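# Fetch the loaded cart, park it in the bay, close door

## Task

Fetch the utility cart from the adjoining room and leave it parked in the yellow-taped bay so that every one of its four wheels sits fully inside the tape and none touches it. The cart's load has to remain aboard, with no part overhanging the cart's edges. Afterwards, close the sliding door completely. Moving the sliding door violently in either direction counts as failure, as does the robot toppling or finishing on a lean. Anything that stays in place only because the robot is holding it at the end is not accepted.

## Robot and tools

Robot: a Hello Robot Stretch 3 with one arm. It has a two-wheel differential base (0.33 m long, 0.34 m wide), a vertical mast carrying a lift, and a telescoping arm that points out of the robot's right side, with a wrist (yaw, pitch, roll) and a two-finger gripper. To move the gripper forward or back you drive the base. On-the-spot turns pivot about the point between the drive wheels, 0.05 m behind the front edge. With the arm retracted and the wrist folded, a turn sweeps a 0.28 m radius; an unfolded, level wrist reaches past that.

Frames: base frame has its origin on the floor between the drive wheels, x forward, y left, z up. hand_pose is reported in this frame, at the fingertip contact point; with all wrist joints at zero its x axis is up, y runs back along the arm toward the mast, z points to the robot's rear. Odometry frame is the base frame as it was when the scene began. base_odometry counts only wheel rotation, so wheel slip shows up as travel; heading is positive leftward, within -3.142 to 3.142.

execute_actions: argument "actions" is a list holding one action or nothing (empty returns state and images only). Optional "cameras": names from head_camera, nav_camera, wrist_camera, all; omitted or null means all, [] means none. An action may have:
- "base" with exactly one key: translate_m (relative straight drive in metres from the current base position, forward positive, -1 to 1) or rotate_rad (relative turn in place in radians, left/counter-clockwise positive, -3.2 to 3.2). No sideways motion.
- "joints": absolute targets by name, one number each: lift_m 0 to 1.1 (arm height on the mast); arm_m 0 to 0.52 (extension); wrist_yaw_rad -1.345 to 4.42 (0 along the arm, positive toward the front, 3.0 folded over the base); wrist_pitch_rad -1.57 to 0.451 (0 level, negative tips the fingers down); wrist_roll_rad -2.911 to 2.911; gripper_m -0.089 to 0.179 (larger is wider; actual fingertip gap is 0.007 to 0.025 m smaller, zero below 0.007); head_pan_rad -3.953 to 1.73 (0 forward, positive left, -1.57 looks along the arm); head_tilt_rad -1.53 to 0.419 (negative down).
- "contact_limits": only arm_m, an effort percentage 1 to 100 at which the arm motion halts (contact_stop); smaller is gentler, too small stops instantly; it also limits holding force until the next action.
Base and joint motions start together. Any action lasts at most 15 s. Unknown keys or out-of-range numbers reject the whole call. A joint or base left out of an action may still be pushing toward an older target. If a result reports a stop, the remaining motion/wait/finish calls in that reply are skipped.

wait: {"seconds": 0 to 10}; commands nothing and returns state and images.
zoom_image: {"camera", "region": [x0, y0, x1, y1]} in pixels of that camera's latest full image, at most 504x504.
finished_scene: {"scene": number}; ends the scene for good and reports success, then gives the next task. Only call it when the goal is met and stable.

Result lines: base_status and joint_status tell how each motion ended: done (for the base, wheels turned the commanded amount, slip possible), off_target (stopped short, may still push), contact_stop, time_out, torque_fault (old target dropped). After a contact_stop the arm or lift goes slack until commanded again; a slack lift can sag under load or be pushed up by closing fingers on a surface. on_its_own lists uncommanded joints; "held at" is the target held, not the position. motor_effort gives percent of max, positive toward higher values, with the peak in brackets; readings have fixed biases and noise. Nonzero effort at rest suggests pushing or carrying. Positive wheel effort drives forward. base_tilt (degrees) reports forward/right lean. turned_by_wheels and turned_by_imu give rotation since the previous result. lidar_m: 12 distances in metres, 30-degree sectors starting straight ahead and going counter-clockwise (4th left, 7th behind, 10th right), scanning at 0.17 m height; "-" means nothing seen; it misses glass, thin legs and low objects, and a lowered lift blocks some sectors. wrist_depth_mm and head_depth_mm are 7x7 grids of median depth (head grid is in the sideways image orientation).

Speed: fast base motion (0.30 m/s, 1.9 rad/s) needs lift_m under 0.30, arm_m under 0.03, wrist_yaw_rad above 2.54; otherwise 0.10 m/s and 0.63 rad/s.

Gripping: command gripper_m below the object's width; release by opening at least 0.02 beyond the contact value. Readings do not confirm a grasp. Re-squeeze with a new value.

Wrist safety: fold or unfold only with lift_m 0.32 to 0.95, wrist_pitch_rad -0.4, roll near 0; once folded the lift may go down to 0.25. With yaw below -0.4 keep pitch at -0.5 or lower.

Avoid: pushing into fixed things with the gripper above about 0.45 m (tipping risk), repeated pushes after a contact_stop, driving while gripping or hooking something immovable, snagging furniture (especially reversing). If tilting, undo the last move in small steps, release contact, and lower lift to about 0.2. The base, wrist and head have no contact stop; wrist servos overheat and go limp for 10 s under long strain. Never slam the door, drop or spill the load, or knock things over. Objects may occasionally get nudged by outside disturbances. The simulation keeps running while you deliberate; base commands are relative to the last reported state.

Each tool is called after "Call:" as name(argument=value, ...) on one line, values as JSON.

## Session

Call:
execute_actions(actions=[])

Scene clock: 0.00 s.
base_odometry: x=+0.000 y=+0.000 heading=+0.000 (m, m, rad; odometry frame)
turned_by_wheels: +0.000 (rad since the last result)
turned_by_imu: +0.000 (rad since the last result)
base_tilt: forward=-2.3 right=+2.3 (deg)
lidar_m: 1.33 1.28 1.08 1.08 1.22 2.00 2.09 1.06 0.96 0.95 1.07 1.34
head_depth_mm: 1200 1194 1195 1210 1221 1216 1220 / 1225 1225 1212 1236 1241 1247 1254 / 1260 1267 1242 1262 1278 1281 1288 / 1299 1303 1292 1298 1317 1319 1332 / 1333 1342 1322 1341 1355 1356 1360 / 1371 1376 1385 1378 1392 1384 1401 / 1413 1423 1434 1438 1430 1436 1445
base_status: not commanded
joint_positions: lift_m=+0.522 arm_m=+0.002 wrist_yaw_rad=+3.058 wrist_pitch_rad=-0.575 wrist_roll_rad=+0.013 gripper_m=+0.037 head_pan_rad=+0.009 head_tilt_rad=+0.007
joint_status: not commanded
motor_effort: left_wheel=+0 right_wheel=+0 lift_m=+21 arm_m=+0 wrist_yaw_rad=+0 wrist_pitch_rad=+8 wrist_roll_rad=+0 gripper_m=+0 head_pan_rad=+0 head_tilt_rad=+3 (%)
hand_pose: x=-0.0044 y=+0.0545 z=+0.5012 quat_wxyz=(+0.230, +0.690, +0.171, +0.665) (m; base frame)
wrist_depth_mm: - - - - - - - / - - - - - - - / - - - - - 994 968 / 933 913 881 886 860 850 831 / 804 805 774 755 756 740 731 / 712 694 708 674 658 666 644 / 632 626 - - 600 586 581
pictures: head_camera (sideways: a quarter turn clockwise sets it upright), nav_camera (sideways: a quarter turn counterclockwise sets it upright), wrist_camera
Images, in order (width x height): head_camera 896x504, nav_camera 672x504, wrist_camera 644x364.

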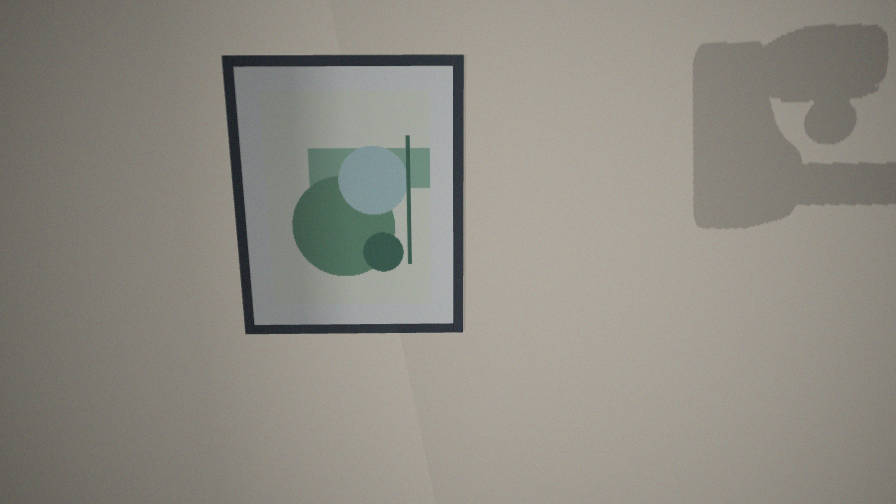

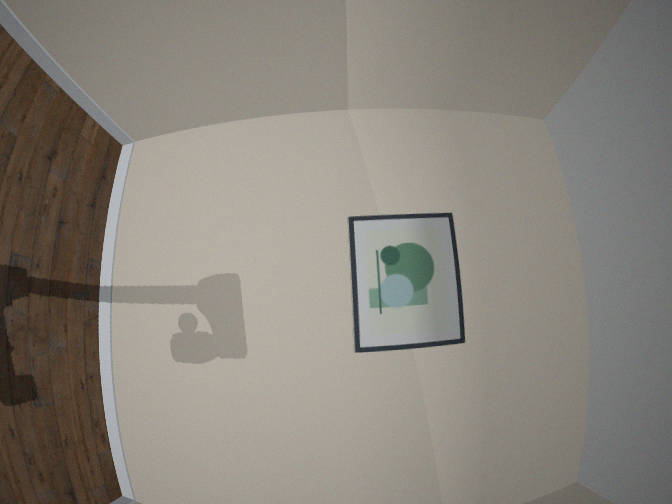

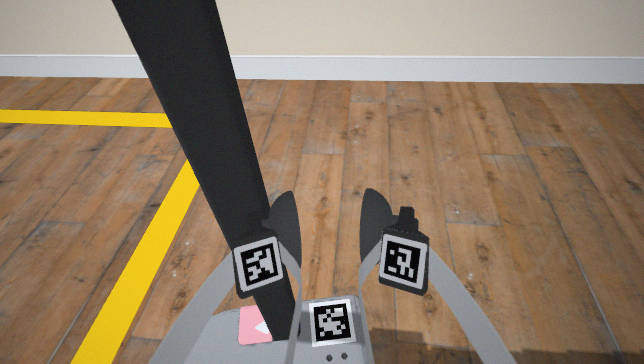

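Call:
execute_actions(actions=[{"joints":{"head_pan_rad":1.57,"head_tilt_rad":-0.6}}], cameras=["head_camera","nav_camera"])

Call:
execute_actions(actions=[{"joints":{"head_pan_rad":-3.14,"head_tilt_rad":-0.6}}], cameras=["head_camera","nav_camera"])

Call:
execute_actions(actions=[{"joints":{"head_pan_rad":-1.57,"head_tilt_rad":-0.6}}], cameras=["head_camera","nav_camera"])

Scene clock: 4.43 s.
base_odometry: x=+0.000 y=+0.000 heading=+0.000 (m, m, rad; odometry frame)
turned_by_wheels: +0.000 (rad since the last result)
turned_by_imu: +0.000 (rad since the last result)
base_tilt: forward=-2.3 right=+2.3 (deg)
lidar_m: 1.33 1.28 1.08 1.07 1.21 2.00 2.10 1.07 0.95 0.95 1.08 1.33
head_depth_mm: 843 931 1039 1165 1347 1420 1203 / 867 956 1066 1202 1388 1421 1209 / 884 980 1090 1235 1439 1433 1214 / 904 1003 1121 1278 1483 1438 1207 / 927 1023 1158 1321 1537 1433 1217 / 940 1055 1187 1353 1576 1434 1245 / 972 1073 1216 1402 1621 1479 -
base_status: not commanded
joint_positions: lift_m=+0.522 arm_m=+0.002 wrist_yaw_rad=+3.058 wrist_pitch_rad=-0.575 wrist_roll_rad=+0.013 gripper_m=+0.037 head_pan_rad=+1.563 head_tilt_rad=-0.592
joint_status: all done
motor_effort: left_wheel=+0(0) right_wheel=+0(0) lift_m=+21(21) arm_m=+1(0) wrist_yaw_rad=+0(0) wrist_pitch_rad=+8(8) wrist_roll_rad=+0(0) gripper_m=+0(0) head_pan_rad=+4(52) head_tilt_rad=-5(41) (%)
hand_pose: x=-0.0044 y=+0.0545 z=+0.5012 quat_wxyz=(+0.230, +0.690, +0.171, +0.665) (m; base frame)
wrist_depth_mm: - - - - - - - / - - - - - - - / - - - - - 980 958 / 929 919 887 880 861 850 827 / 803 787 784 762 753 739 720 / 713 698 702 687 656 657 652 / 629 625 - - 603 590 587
pictures: head_camera (sideways: a quarter turn clockwise sets it upright), nav_camera (sideways: a quarter turn counterclockwise sets it upright)
Images, in order (width x height): head_camera 896x504, nav_camera 672x504.

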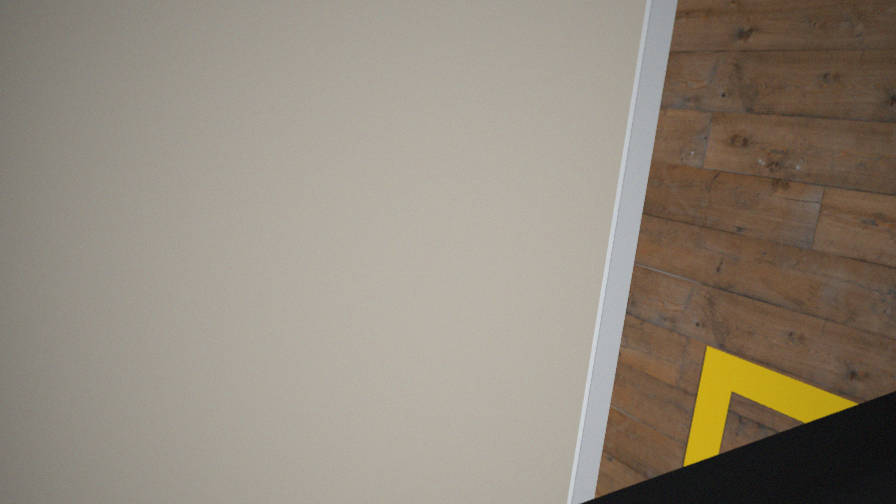

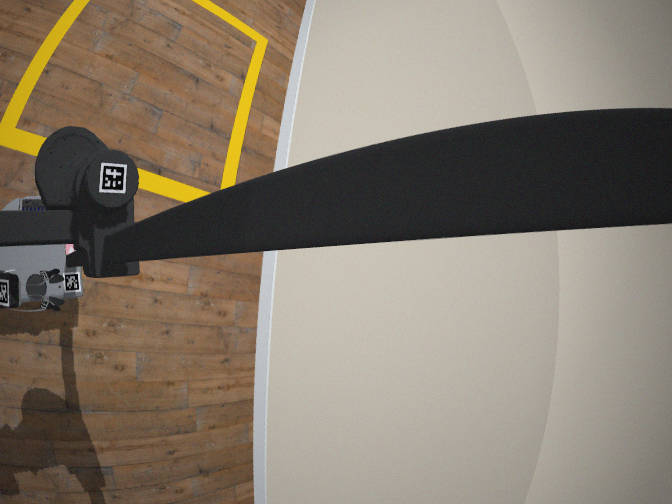

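Scene clock: 7.17 s.
base_odometry: x=+0.000 y=+0.000 heading=+0.000 (m, m, rad; odometry frame)
turned_by_wheels: +0.000 (rad since the last result)
turned_by_imu: +0.000 (rad since the last result)
base_tilt: forward=-2.3 right=+2.4 (deg)
lidar_m: 1.33 1.28 1.08 1.07 1.21 2.00 2.10 1.07 0.95 0.95 1.08 1.34
head_depth_mm: 1972 2144 2385 2182 1712 1420 1199 / 1997 2184 2475 2197 1727 1420 1213 / 2035 2241 2536 2173 1715 1428 1209 / 2099 2334 2610 2228 1750 1431 1215 / 2148 2347 2590 2224 1744 1440 1218 / 1899 1994 2082 2068 1745 1443 1211 / 1549 1474 1581 1652 1661 1450 1222
base_status: not commanded
joint_positions: lift_m=+0.522 arm_m=+0.002 wrist_yaw_rad=+3.058 wrist_pitch_rad=-0.575 wrist_roll_rad=+0.013 gripper_m=+0.037 head_pan_rad=-3.133 head_tilt_rad=-0.592
joint_status: all done
motor_effort: left_wheel=+0(0) right_wheel=-1(1) lift_m=+21(21) arm_m=+1(1) wrist_yaw_rad=+0(0) wrist_pitch_rad=+8(8) wrist_roll_rad=+0(0) gripper_m=+0(1) head_pan_rad=-4(49) head_tilt_rad=-4(5) (%)
hand_pose: x=-0.0044 y=+0.0545 z=+0.5012 quat_wxyz=(+0.230, +0.690, +0.171, +0.665) (m; base frame)
wrist_depth_mm: - - - - - - - / - - - - - - - / - - - - - 984 978 / 938 917 892 880 867 845 842 / 801 794 777 772 755 725 727 / 702 695 705 679 650 655 650 / 624 634 - - 605 588 585
pictures: head_camera (sideways: a quarter turn clockwise sets it upright), nav_camera (sideways: a quarter turn counterclockwise sets it upright)
Images, in order (width x height): head_camera 896x504, nav_camera 672x504.

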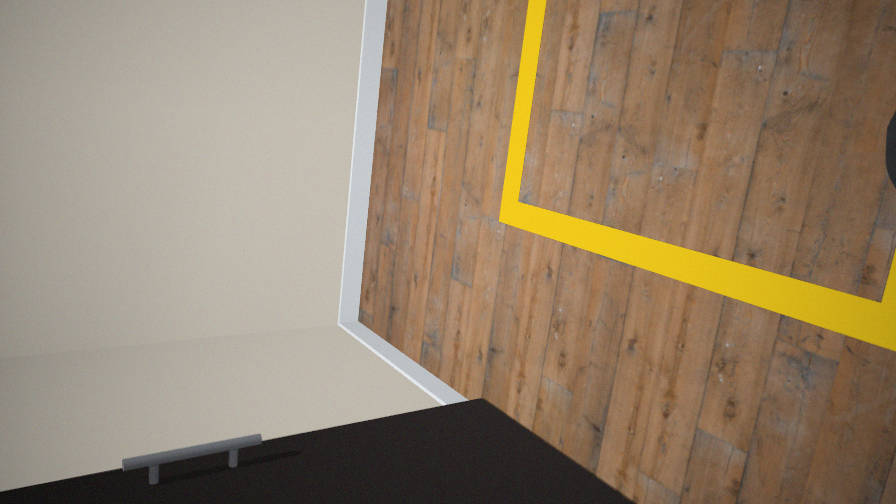

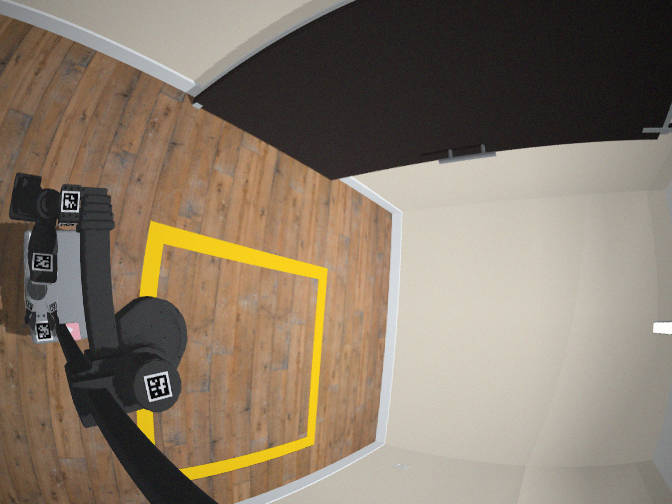

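Scene clock: 8.50 s.
base_odometry: x=+0.000 y=+0.000 heading=+0.000 (m, m, rad; odometry frame)
turned_by_wheels: +0.000 (rad since the last result)
turned_by_imu: +0.000 (rad since the last result)
base_tilt: forward=-2.3 right=+2.3 (deg)
lidar_m: 1.33 1.28 1.08 1.07 1.21 2.01 2.09 1.07 0.96 0.95 1.08 1.34
head_depth_mm: 752 825 918 1036 1186 1341 1206 / 766 848 941 1063 1224 1359 1203 / 780 862 969 1095 1267 1386 1206 / 797 886 992 1131 1308 1441 1211 / 815 911 1021 1157 1358 1430 1219 / 836 929 1050 1202 1412 1437 1221 / 853 955 1084 1251 1468 1443 1221
base_status: not commanded
joint_positions: lift_m=+0.522 arm_m=+0.002 wrist_yaw_rad=+3.058 wrist_pitch_rad=-0.575 wrist_roll_rad=+0.013 gripper_m=+0.037 head_pan_rad=-1.577 head_tilt_rad=-0.592
joint_status: all done
motor_effort: left_wheel=+0(0) right_wheel=-1(1) lift_m=+21(21) arm_m=+1(1) wrist_yaw_rad=+0(0) wrist_pitch_rad=+8(8) wrist_roll_rad=+0(0) gripper_m=+0(0) head_pan_rad=+4(49) head_tilt_rad=-4(4) (%)
hand_pose: x=-0.0044 y=+0.0545 z=+0.5012 quat_wxyz=(+0.230, +0.690, +0.171, +0.665) (m; base frame)
wrist_depth_mm: - - - - - - - / - - - - - - - / - - - - - 988 950 / 939 931 882 866 865 849 828 / 809 784 784 766 752 739 723 / 704 702 717 683 649 659 648 / 633 627 - - 601 589 579
pictures: head_camera (sideways: a quarter turn clockwise sets it upright), nav_camera (sideways: a quarter turn counterclockwise sets it upright)
Images, in order (width x height): head_camera 896x504, nav_camera 672x504.

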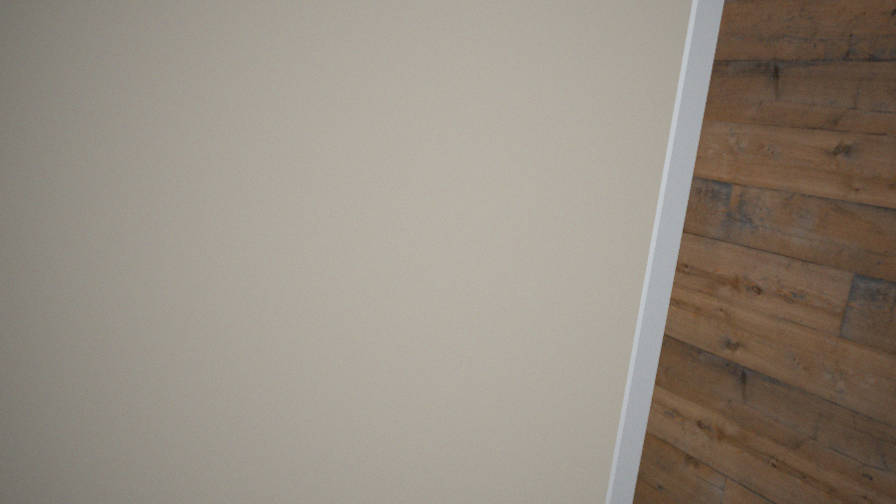

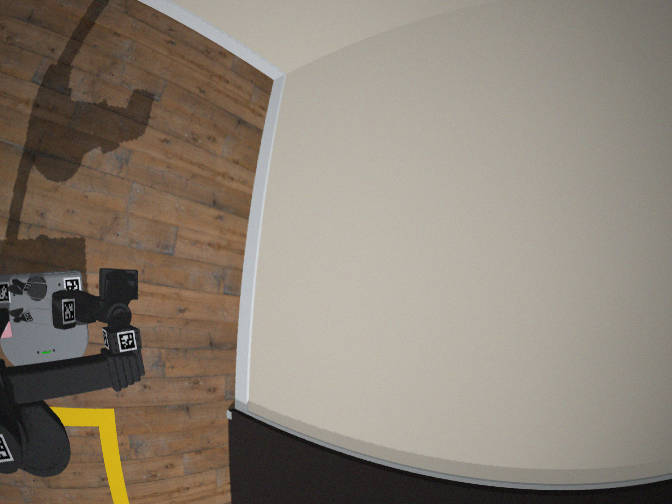

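Call:
execute_actions(actions=[{"joints":{"head_pan_rad":-2.4,"head_tilt_rad":-0.1}}], cameras=["head_camera","nav_camera"])

Scene clock: 14.53 s.
base_odometry: x=+0.000 y=+0.000 heading=+0.000 (m, m, rad; odometry frame)
turned_by_wheels: +0.000 (rad since the last result)
turned_by_imu: +0.000 (rad since the last result)
base_tilt: forward=-2.4 right=+2.4 (deg)
lidar_m: 1.33 1.28 1.08 1.07 1.21 2.00 2.09 1.07 0.95 0.95 1.08 1.33
head_depth_mm: 1203 1239 1272 1313 1353 1394 1454 / 1109 1133 1174 1198 1233 1273 1316 / 1031 1049 1084 1109 1139 1172 1208 / 961 983 1004 1029 1051 1083 1110 / 920 939 965 989 1020 1047 1076 / 899 923 940 954 980 1001 1022 / 852 869 884 900 923 937 963
base_status: not commanded
joint_positions: lift_m=+0.522 arm_m=+0.002 wrist_yaw_rad=+3.058 wrist_pitch_rad=-0.575 wrist_roll_rad=+0.013 gripper_m=+0.037 head_pan_rad=-2.393 head_tilt_rad=-0.112
joint_status: all done
motor_effort: left_wheel=+0(1) right_wheel=-1(0) lift_m=+21(21) arm_m=+1(0) wrist_yaw_rad=+0(0) wrist_pitch_rad=+8(8) wrist_roll_rad=+0(0) gripper_m=-1(1) head_pan_rad=-4(48) head_tilt_rad=+7(41) (%)
hand_pose: x=-0.0044 y=+0.0545 z=+0.5012 quat_wxyz=(+0.230, +0.690, +0.171, +0.665) (m; base frame)
wrist_depth_mm: - - - - - - - / - - - - - - - / - - - - - 998 979 / 949 931 876 889 869 841 845 / 796 793 769 768 757 727 732 / 712 696 707 674 646 654 643 / 629 624 - - 595 591 578
pictures: head_camera (sideways: a quarter turn clockwise sets it upright), nav_camera (sideways: a quarter turn counterclockwise sets it upright)
Images, in order (width x height): head_camera 896x504, nav_camera 672x504.

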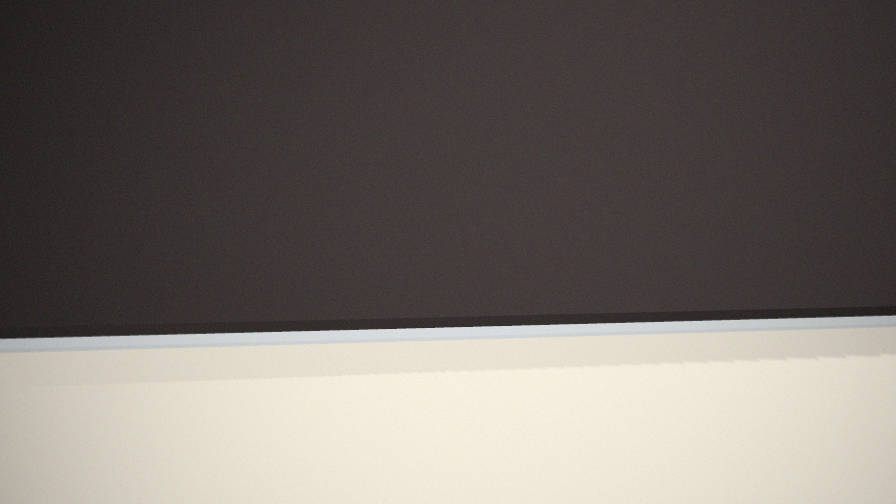

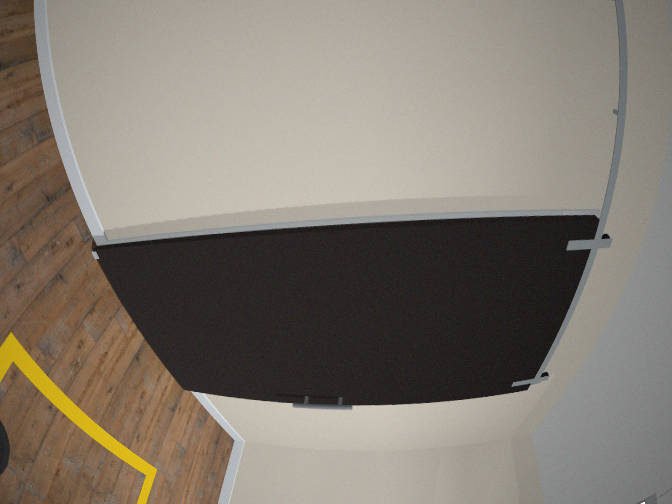

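Call:
execute_actions(actions=[{"base":{"rotate_rad":-0.1},"joints":{"lift_m":0.27,"head_pan_rad":-2.6,"head_tilt_rad":-0.3}}], cameras=[])

Call:
execute_actions(actions=[{"base":{"translate_m":-1.0}}], cameras=["head_camera","nav_camera"])

Scene clock: 43.37 s.
base_odometry: x=+0.000 y=+0.000 heading=-0.100 (m, m, rad; odometry frame)
turned_by_wheels: -0.100 (rad since the last result)
turned_by_imu: -0.100 (rad since the last result)
base_tilt: forward=-2.3 right=+2.4 (deg)
lidar_m: 1.33 1.37 1.09 1.08 1.16 1.74 2.44 1.15 0.96 0.95 1.03 1.35
head_depth_mm: 1974 2131 2297 2449 2516 1879 1482 / 1683 1787 1930 2069 2204 1886 1481 / 1363 1443 1540 1647 1757 1803 1482 / 1204 1258 1337 1412 1504 1603 1475 / 1076 1122 1185 1235 1308 1381 1419 / 973 1014 1062 1113 1159 1219 1284 / 885 924 963 1000 1045 1105 1173
base_status: done
joint_positions: lift_m=+0.271 arm_m=+0.002 wrist_yaw_rad=+3.058 wrist_pitch_rad=-0.575 wrist_roll_rad=+0.013 gripper_m=+0.037 head_pan_rad=-2.593 head_tilt_rad=-0.296
joint_status: all done
motor_effort: left_wheel=+1(5) right_wheel=-2(4) lift_m=+7(17) arm_m=+0(1) wrist_yaw_rad=+0(0) wrist_pitch_rad=+8(8) wrist_roll_rad=+0(0) gripper_m=-1(0) head_pan_rad=-5(24) head_tilt_rad=-2(22) (%)
hand_pose: x=-0.0044 y=+0.0545 z=+0.2500 quat_wxyz=(+0.230, +0.690, +0.171, +0.665) (m; base frame)
wrist_depth_mm: - - 987 963 921 908 867 / 826 808 765 750 727 714 698 / 668 649 635 623 602 595 581 / 561 554 - 549 521 506 499 / 490 - - - 448 443 439 / - - - - - 395 390 / - - - - 359 354 349
pictures: none
No camera images: the call's "cameras" was empty. Leave "cameras" out to get every camera's image.

Scene clock: 48.30 s.
base_odometry: x=-0.995 y=+0.100 heading=-0.100 (m, m, rad; odometry frame)
turned_by_wheels: +0.000 (rad since the last result)
turned_by_imu: +0.002 (rad since the last result)
base_tilt: forward=-2.3 right=+2.4 (deg)
lidar_m: 2.32 1.52 1.21 1.19 1.28 1.47 1.45 1.07 0.79 0.78 0.84 1.36
head_depth_mm: 1282 1350 1419 1483 1587 1667 1469 / 1364 1443 1515 1610 1697 1760 1485 / 1266 1340 1429 1523 1630 1717 1488 / 1116 1172 1242 1321 1389 1480 1476 / 1001 1052 1100 1155 1220 1295 1355 / 903 945 989 1035 1074 1126 1113 / 818 799 832 850 880 945 990
base_status: done
joint_positions: lift_m=+0.271 arm_m=+0.002 wrist_yaw_rad=+3.058 wrist_pitch_rad=-0.575 wrist_roll_rad=+0.013 gripper_m=+0.037 head_pan_rad=-2.593 head_tilt_rad=-0.297
joint_status: not commanded
motor_effort: left_wheel=+1(4) right_wheel=-2(7) lift_m=+8(8) arm_m=+1(1) wrist_yaw_rad=+0(0) wrist_pitch_rad=+8(8) wrist_roll_rad=+0(0) gripper_m=-1(0) head_pan_rad=-4(4) head_tilt_rad=-2(2) (%)
hand_pose: x=-0.0044 y=+0.0545 z=+0.2500 quat_wxyz=(+0.230, +0.690, +0.171, +0.665) (m; base frame)
wrist_depth_mm: - - 995 955 917 893 863 / 823 806 768 766 734 711 692 / 668 649 627 613 608 591 584 / 557 556 - 548 519 511 497 / 490 - - - 450 443 439 / - - - - - 397 390 / - - - - 360 353 350
pictures: head_camera (sideways: a quarter turn clockwise sets it upright), nav_camera (sideways: a quarter turn counterclockwise sets it upright)
Images, in order (width x height): head_camera 896x504, nav_camera 672x504.

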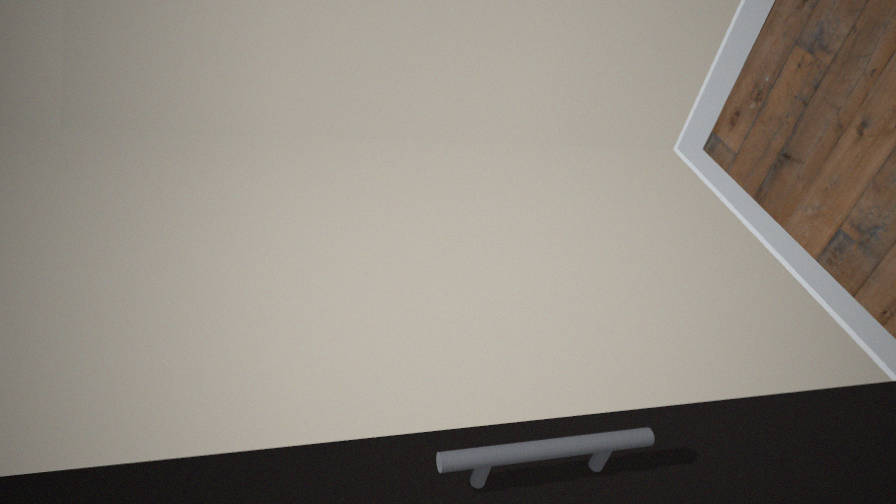

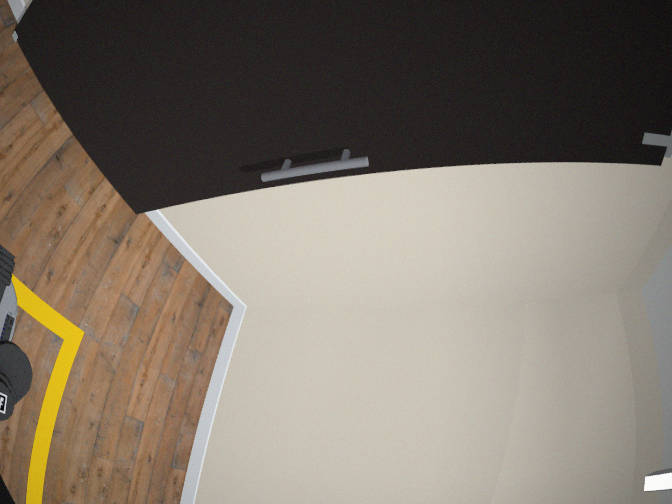

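Call:
execute_actions(actions=[{"base":{"translate_m":-0.38}}], cameras=[])

Call:
execute_actions(actions=[{"base":{"rotate_rad":-0.17},"joints":{"lift_m":0.85,"wrist_pitch_rad":-0.4,"head_pan_rad":-1.57,"head_tilt_rad":-0.4}}], cameras=[])

Call:
execute_actions(actions=[{"joints":{"wrist_yaw_rad":0,"gripper_m":0.15}}])

Scene clock: 61.63 s.
base_odometry: x=-1.373 y=+0.137 heading=-0.100 (m, m, rad; odometry frame)
turned_by_wheels: +0.000 (rad since the last result)
turned_by_imu: +0.001 (rad since the last result)
base_tilt: forward=-2.3 right=+2.4 (deg)
lidar_m: 2.70 1.57 1.25 1.24 1.33 1.08 1.07 1.01 0.74 0.74 0.80 1.28
head_depth_mm: 945 993 1043 1092 1149 1222 1289 / 1015 1062 1122 1181 1250 1326 1397 / 1087 1141 1214 1287 1365 1460 1470 / 1057 1113 1173 1243 1319 1405 1428 / 946 993 1041 1090 1151 1223 1294 / 857 893 933 971 1019 1075 1133 / 782 812 844 880 913 958 1004
base_status: done
joint_positions: lift_m=+0.271 arm_m=+0.002 wrist_yaw_rad=+3.058 wrist_pitch_rad=-0.575 wrist_roll_rad=+0.013 gripper_m=+0.037 head_pan_rad=-2.593 head_tilt_rad=-0.297
joint_status: not commanded
motor_effort: left_wheel=+2(5) right_wheel=-1(7) lift_m=+8(8) arm_m=+1(1) wrist_yaw_rad=+0(0) wrist_pitch_rad=+8(8) wrist_roll_rad=-1(0) gripper_m=+0(0) head_pan_rad=-4(3) head_tilt_rad=-2(2) (%)
hand_pose: x=-0.0044 y=+0.0545 z=+0.2500 quat_wxyz=(+0.230, +0.690, +0.171, +0.665) (m; base frame)
wrist_depth_mm: - - 993 965 932 882 865 / 828 803 773 752 745 710 701 / 663 653 640 614 614 597 580 / 567 549 - 550 515 511 498 / 489 - - - 450 441 438 / - - - - - 397 389 / - - - - 360 354 349
pictures: none
No camera images: the call's "cameras" was empty. Leave "cameras" out to get every camera's image.

Scene clock: 67.73 s.
base_odometry: x=-1.373 y=+0.137 heading=-0.270 (m, m, rad; odometry frame)
turned_by_wheels: -0.170 (rad since the last result)
turned_by_imu: -0.169 (rad since the last result)
base_tilt: forward=-2.3 right=+2.3 (deg)
lidar_m: 2.59 1.85 1.30 1.23 1.27 1.13 1.07 1.10 0.84 0.74 0.75 1.00
head_depth_mm: 647 696 750 817 893 991 1106 / 609 654 734 796 879 983 1101 / 595 639 690 730 800 906 1011 / 592 637 689 747 815 901 1005 / 589 634 684 744 809 897 999 / 589 632 682 741 811 895 1000 / 587 629 681 737 808 888 995
base_status: done
joint_positions: lift_m=+0.849 arm_m=+0.002 wrist_yaw_rad=+3.058 wrist_pitch_rad=-0.418 wrist_roll_rad=+0.013 gripper_m=+0.037 head_pan_rad=-1.577 head_tilt_rad=-0.396
joint_status: all done
motor_effort: left_wheel=+1(7) right_wheel=-2(7) lift_m=+34(35) arm_m=+1(1) wrist_yaw_rad=+0(0) wrist_pitch_rad=+11(12) wrist_roll_rad=+0(0) gripper_m=+0(0) head_pan_rad=+5(49) head_tilt_rad=-2(17) (%)
hand_pose: x=-0.0026 y=+0.0768 z=+0.8618 quat_wxyz=(+0.177, +0.701, +0.117, +0.681) (m; base frame)
wrist_depth_mm: - - - - - - - / - - - - - - - / - - - - - - - / - - - - - - - / - - - - - - - / - - - - - - - / - - 971 998 959 964 967
pictures: none
No camera images: the call's "cameras" was empty. Leave "cameras" out to get every camera's image.

Scene clock: 70.27 s.
base_odometry: x=-1.373 y=+0.137 heading=-0.270 (m, m, rad; odometry frame)
turned_by_wheels: +0.000 (rad since the last result)
turned_by_imu: +0.000 (rad since the last result)
base_tilt: forward=-2.4 right=+2.4 (deg)
lidar_m: 2.59 1.85 1.30 1.24 1.27 1.13 1.07 1.10 0.84 0.73 0.75 1.00
head_depth_mm: 648 696 752 819 891 991 1103 / 609 655 734 799 878 986 1079 / 596 639 688 729 798 905 986 / 593 635 688 745 818 901 994 / 592 635 683 742 811 900 985 / 589 632 682 741 809 893 991 / 586 630 680 739 806 889 993
base_status: not commanded
joint_positions: lift_m=+0.849 arm_m=+0.002 wrist_yaw_rad=+0.002 wrist_pitch_rad=-0.418 wrist_roll_rad=+0.013 gripper_m=+0.150 head_pan_rad=-1.577 head_tilt_rad=-0.396
joint_status: all done
motor_effort: left_wheel=+2(2) right_wheel=-2(2) lift_m=+33(33) arm_m=+1(1) wrist_yaw_rad=-3(1) wrist_pitch_rad=+11(11) wrist_roll_rad=+0(0) gripper_m=+0(97) head_pan_rad=+6(5) head_tilt_rad=-2(3) (%)
hand_pose: x=-0.0210 y=-0.3712 z=+0.8618 quat_wxyz=(+0.687, +0.147, -0.696, -0.147) (m; base frame)
wrist_depth_mm: 435 440 446 445 505 525 533 / 476 482 485 489 558 581 586 / 523 529 544 550 617 637 649 / 583 600 616 617 709 722 744 / 661 658 684 710 807 801 852 / 753 - 810 824 955 980 - / 889 924 949 970 997 978 975
pictures: head_camera (sideways: a quarter turn clockwise sets it upright), nav_camera (sideways: a quarter turn counterclockwise sets it upright), wrist_camera
Images, in order (width x height): head_camera 896x504, nav_camera 672x504, wrist_camera 644x364.

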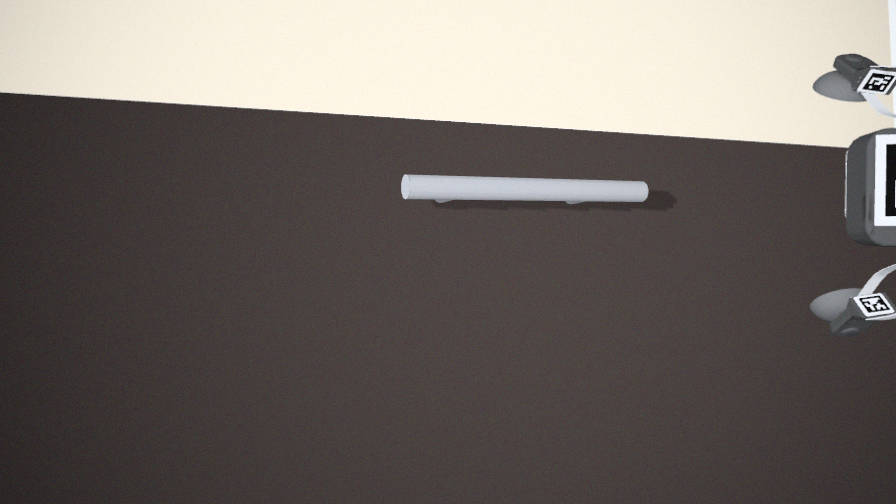

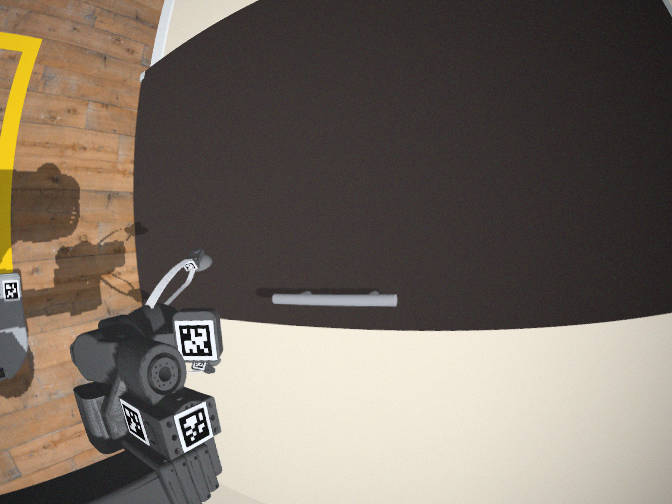

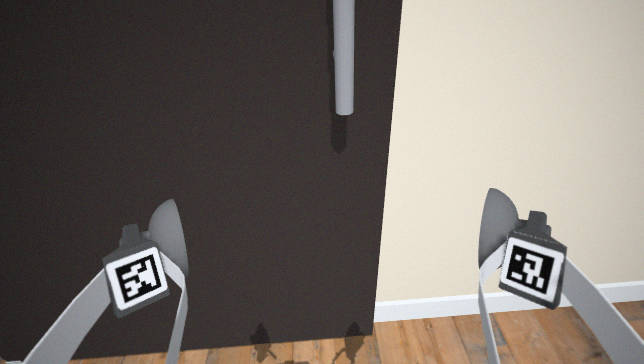

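Call:
execute_actions(actions=[{"joints":{"wrist_pitch_rad":0,"lift_m":0.73,"arm_m":0.18}}], cameras=["head_camera","wrist_camera"])

Scene clock: 75.40 s.
base_odometry: x=-1.373 y=+0.137 heading=-0.270 (m, m, rad; odometry frame)
turned_by_wheels: +0.000 (rad since the last result)
turned_by_imu: +0.001 (rad since the last result)
base_tilt: forward=-2.4 right=+2.4 (deg)
lidar_m: 2.59 1.85 1.30 1.24 1.27 1.13 1.07 1.10 0.84 0.74 0.76 0.99
head_depth_mm: 649 694 752 817 894 987 1076 / 608 657 733 797 880 984 - / 595 638 691 729 799 888 - / 593 638 686 747 816 896 1014 / 590 634 686 744 814 899 1002 / 588 632 683 739 811 894 995 / 586 631 682 739 808 888 994
base_status: not commanded
joint_positions: lift_m=+0.731 arm_m=+0.180 wrist_yaw_rad=+0.001 wrist_pitch_rad=-0.021 wrist_roll_rad=+0.013 gripper_m=+0.150 head_pan_rad=-1.577 head_tilt_rad=-0.396
joint_status: all done
motor_effort: left_wheel=+1(1) right_wheel=-2(2) lift_m=+8(31) arm_m=+4(4) wrist_yaw_rad=-1(3) wrist_pitch_rad=+13(13) wrist_roll_rad=+0(0) gripper_m=-1(0) head_pan_rad=+4(4) head_tilt_rad=-3(2) (%)
hand_pose: x=-0.0212 y=-0.5804 z=+0.8400 quat_wxyz=(+0.703, +0.008, -0.711, -0.007) (m; base frame)
wrist_depth_mm: 280 283 286 286 293 348 353 / 290 294 296 297 303 365 366 / 301 306 310 310 317 379 381 / 315 318 321 323 331 394 398 / 328 330 336 336 348 - 415 / 344 - 351 358 364 437 440 / 360 366 369 373 381 449 461
pictures: head_camera (sideways: a quarter turn clockwise sets it upright), wrist_camera
Images, in order (width x height): head_camera 896x504, wrist_camera 644x364.

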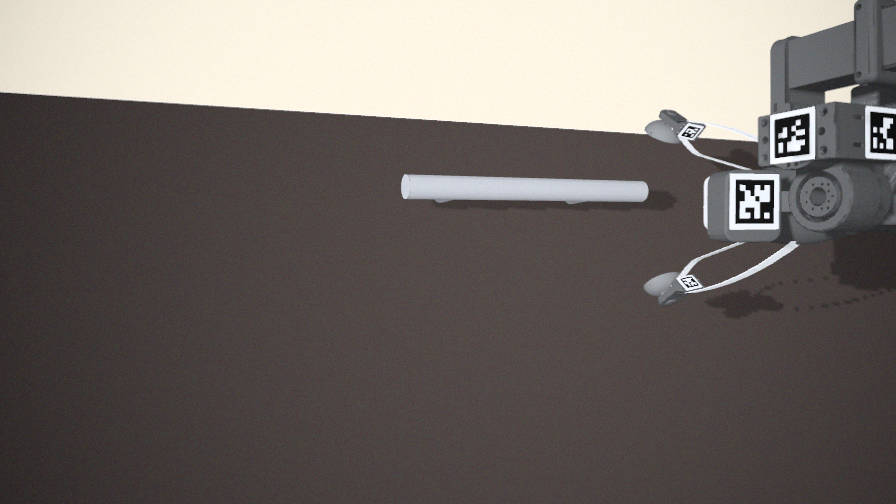

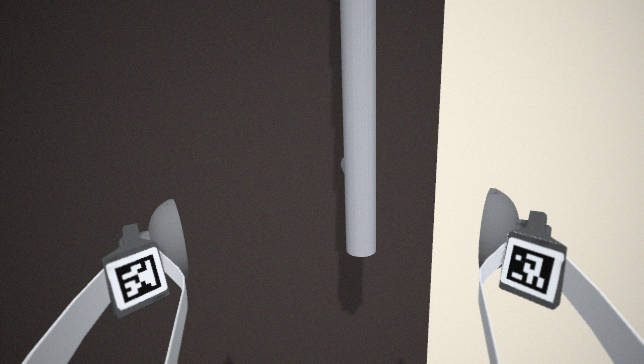

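Call:
execute_actions(actions=[{"base":{"translate_m":-0.03},"joints":{"lift_m":0.8,"arm_m":0.28},"contact_limits":{"arm_m":20}}], cameras=["head_camera","wrist_camera"])

Scene clock: 82.97 s.
base_odometry: x=-1.402 y=+0.145 heading=-0.269 (m, m, rad; odometry frame)
turned_by_wheels: +0.000 (rad since the last result)
turned_by_imu: +0.001 (rad since the last result)
base_tilt: forward=-2.3 right=+2.4 (deg)
lidar_m: 2.60 1.85 1.30 1.24 1.26 1.09 1.04 1.07 0.84 0.74 0.76 1.00
head_depth_mm: 650 695 752 818 894 968 - / 642 688 749 815 869 - 1102 / 595 640 692 739 799 - 1027 / 594 638 687 739 805 904 1005 / 593 633 686 743 816 899 1003 / 590 634 685 739 813 892 999 / 589 632 679 738 804 889 990
base_status: done
joint_positions: lift_m=+0.799 arm_m=+0.280 wrist_yaw_rad=+0.001 wrist_pitch_rad=-0.021 wrist_roll_rad=+0.013 gripper_m=+0.150 head_pan_rad=-1.577 head_tilt_rad=-0.396
joint_status: all done
motor_effort: left_wheel=+2(2) right_wheel=-1(5) lift_m=+33(35) arm_m=+4(5) wrist_yaw_rad=-1(1) wrist_pitch_rad=+13(13) wrist_roll_rad=+0(1) gripper_m=+0(0) head_pan_rad=+5(4) head_tilt_rad=-2(3) (%)
contact_limits: arm_m 20 (drawing in: default 24, maximum 40; extending or still: default 35, maximum 56)
hand_pose: x=-0.0212 y=-0.6804 z=+0.9086 quat_wxyz=(+0.703, +0.008, -0.711, -0.007) (m; base frame)
wrist_depth_mm: 192 194 196 137 201 255 259 / 199 202 204 143 208 266 268 / 207 208 212 149 217 278 280 / 216 217 221 158 226 288 294 / 226 225 231 230 238 - 307 / 235 - 242 178 249 320 321 / 246 250 254 184 263 334 336
pictures: head_camera (sideways: a quarter turn clockwise sets it upright), wrist_camera
Images, in order (width x height): head_camera 896x504, wrist_camera 644x364.

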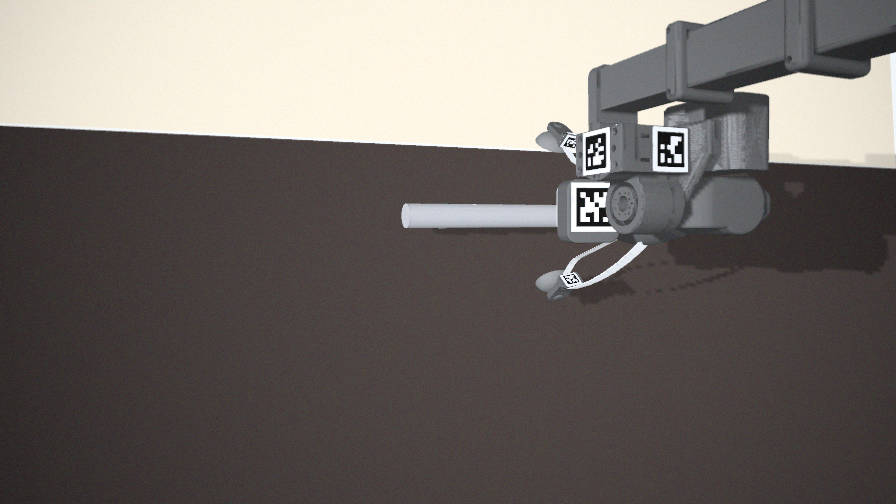

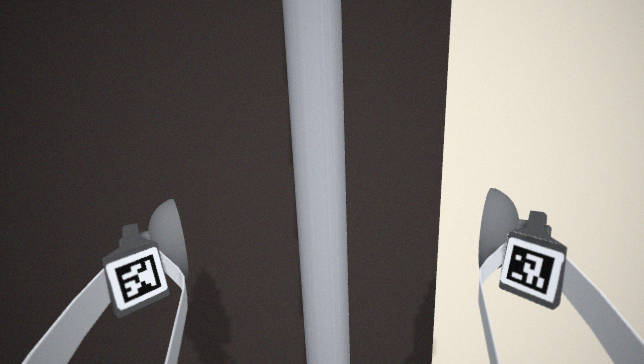

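Call:
execute_actions(actions=[{"joints":{"gripper_m":0.02}}], cameras=["head_camera","wrist_camera"])

Scene clock: 89.03 s.
base_odometry: x=-1.402 y=+0.145 heading=-0.269 (m, m, rad; odometry frame)
turned_by_wheels: +0.000 (rad since the last result)
turned_by_imu: +0.001 (rad since the last result)
base_tilt: forward=-2.4 right=+2.4 (deg)
lidar_m: 2.59 1.84 1.30 1.23 1.26 1.10 1.04 1.07 0.84 0.74 0.76 1.00
head_depth_mm: 649 697 753 818 894 970 - / 641 687 747 815 868 - 1094 / 596 640 689 742 800 - 1030 / 594 639 688 736 814 904 1008 / 593 635 684 743 813 897 1002 / 590 634 683 743 813 896 996 / 588 633 679 739 807 891 994
base_status: not commanded
joint_positions: lift_m=+0.799 arm_m=+0.280 wrist_yaw_rad=+0.009 wrist_pitch_rad=-0.021 wrist_roll_rad=+0.013 gripper_m=+0.020 head_pan_rad=-1.577 head_tilt_rad=-0.396
joint_status: all done
motor_effort: left_wheel=+3(3) right_wheel=-5(6) lift_m=+33(33) arm_m=+4(4) wrist_yaw_rad=-11(12) wrist_pitch_rad=+13(13) wrist_roll_rad=+0(0) gripper_m=-4(95) head_pan_rad=+5(4) head_tilt_rad=-3(2) (%)
hand_pose: x=-0.0192 y=-0.6804 z=+0.9086 quat_wxyz=(+0.703, +0.011, -0.711, -0.004) (m; base frame)
wrist_depth_mm: 193 194 196 137 200 254 257 / 200 202 203 145 207 264 267 / 209 211 212 151 216 275 278 / 218 219 220 154 225 288 291 / 226 229 230 157 236 301 303 / 237 239 242 170 251 315 319 / 249 250 256 252 260 331 335
pictures: head_camera (sideways: a quarter turn clockwise sets it upright), wrist_camera
Images, in order (width x height): head_camera 896x504, wrist_camera 644x364.

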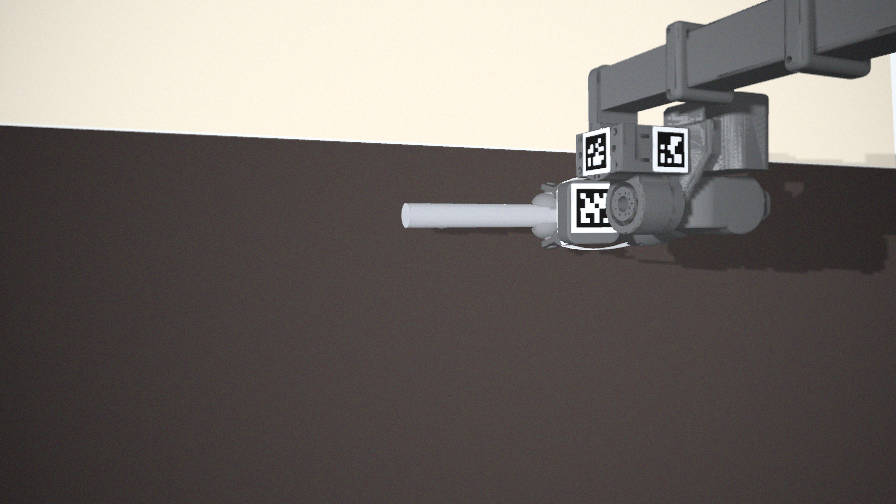

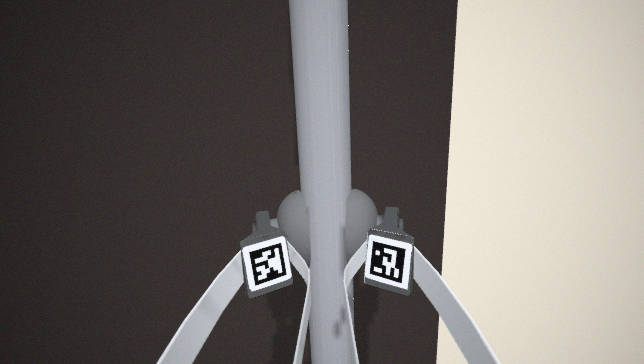

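Call:
execute_actions(actions=[{"base":{"translate_m":0.08}}], cameras=["nav_camera","wrist_camera"])

Scene clock: 92.33 s.
base_odometry: x=-1.325 y=+0.124 heading=-0.269 (m, m, rad; odometry frame)
turned_by_wheels: +0.001 (rad since the last result)
turned_by_imu: -0.001 (rad since the last result)
base_tilt: forward=-2.3 right=+2.4 (deg)
lidar_m: 2.56 1.86 1.31 1.24 1.27 1.18 1.12 1.15 0.83 0.73 0.75 0.99
head_depth_mm: 640 694 750 817 891 973 - / 639 695 745 806 863 - 1086 / 591 637 687 746 801 - 1041 / 590 635 684 734 808 899 999 / 588 631 681 741 807 892 990 / 588 629 680 735 807 889 992 / 585 628 676 733 804 881 981
base_status: done
joint_positions: lift_m=+0.799 arm_m=+0.280 wrist_yaw_rad=+0.027 wrist_pitch_rad=-0.022 wrist_roll_rad=+0.013 gripper_m=+0.020 head_pan_rad=-1.577 head_tilt_rad=-0.396
joint_status: not commanded
on_its_own: wrist_yaw_rad is at rest, and its effort (-34) is outside its rest range (-12 to +12)
motor_effort: left_wheel=+6(15) right_wheel=-10(29) lift_m=+33(33) arm_m=+4(4) wrist_yaw_rad=-34(95) wrist_pitch_rad=+14(14) wrist_roll_rad=+0(0) gripper_m=-7(19) head_pan_rad=+5(4) head_tilt_rad=-2(3) (%)
hand_pose: x=-0.0145 y=-0.6803 z=+0.9081 quat_wxyz=(+0.703, +0.018, -0.711, +0.001) (m; base frame)
wrist_depth_mm: 192 192 194 133 195 237 249 / 200 199 201 139 202 248 259 / 208 207 209 145 210 257 269 / 216 218 218 151 220 267 281 / 227 227 228 154 232 281 295 / 237 238 241 168 246 295 309 / 249 250 252 177 254 311 323
pictures: nav_camera (sideways: a quarter turn counterclockwise sets it upright), wrist_camera
Images, in order (width x height): nav_camera 672x504, wrist_camera 644x364.

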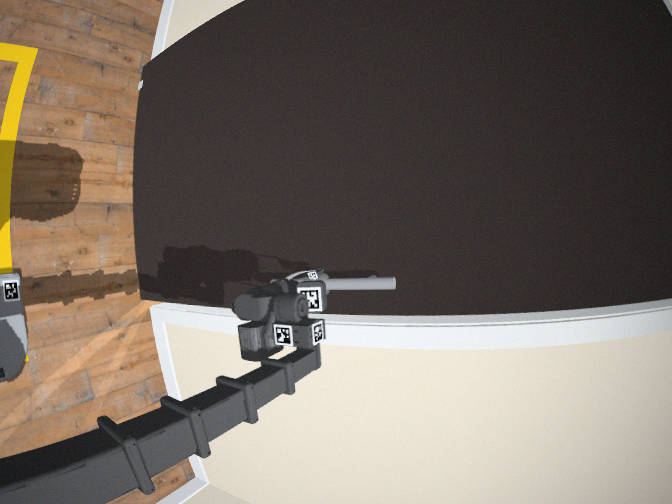

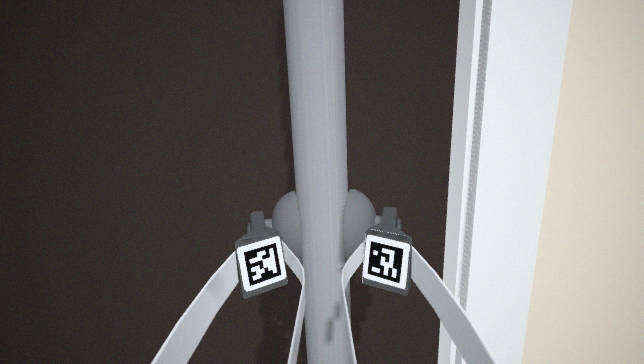

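Call:
execute_actions(actions=[{"base":{"translate_m":0.25}}], cameras=["nav_camera","wrist_camera"])

Scene clock: 99.47 s.
base_odometry: x=-1.084 y=+0.057 heading=-0.269 (m, m, rad; odometry frame)
turned_by_wheels: +0.000 (rad since the last result)
turned_by_imu: -0.018 (rad since the last result)
base_tilt: forward=-2.3 right=+2.4 (deg)
lidar_m: 2.39 1.92 1.33 1.26 1.28 1.45 1.37 1.18 0.87 0.72 0.73 0.95
head_depth_mm: 2962 3199 3407 3094 2163 1031 - / 2916 3157 3389 3100 2390 - 1373 / 580 625 676 723 774 - 1005 / 577 619 669 728 790 874 977 / 575 615 666 724 791 873 975 / 573 614 662 718 786 866 960 / 569 612 656 712 779 861 958
base_status: done
joint_positions: lift_m=+0.799 arm_m=+0.280 wrist_yaw_rad=-0.007 wrist_pitch_rad=-0.025 wrist_roll_rad=+0.013 gripper_m=+0.020 head_pan_rad=-1.577 head_tilt_rad=-0.396
joint_status: not commanded
motor_effort: left_wheel=+1(13) right_wheel=-1(29) lift_m=+33(33) arm_m=+3(3) wrist_yaw_rad=+0(95) wrist_pitch_rad=+16(16) wrist_roll_rad=+0(0) gripper_m=-5(19) head_pan_rad=+4(5) head_tilt_rad=-3(3) (%)
hand_pose: x=-0.0232 y=-0.6803 z=+0.9073 quat_wxyz=(+0.703, +0.007, -0.711, -0.012) (m; base frame)
wrist_depth_mm: 173 174 178 119 184 - - / 179 182 185 125 192 - - / 186 189 193 131 200 - 399 / 194 197 202 135 209 - 399 / 201 206 208 140 220 - 403 / 211 215 220 149 232 - 405 / 221 224 231 158 242 - 409
pictures: nav_camera (sideways: a quarter turn counterclockwise sets it upright), wrist_camera
Images, in order (width x height): nav_camera 672x504, wrist_camera 644x364.

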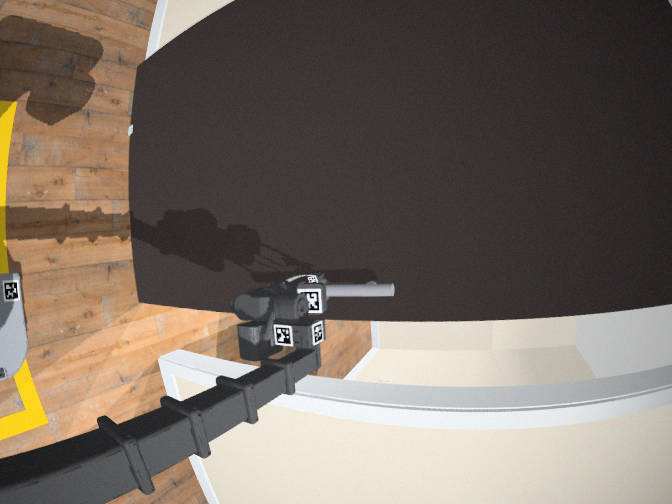

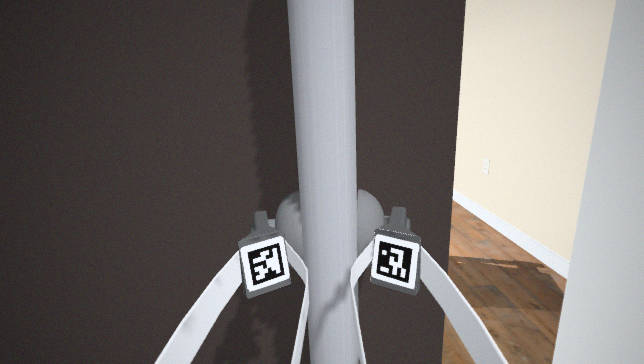

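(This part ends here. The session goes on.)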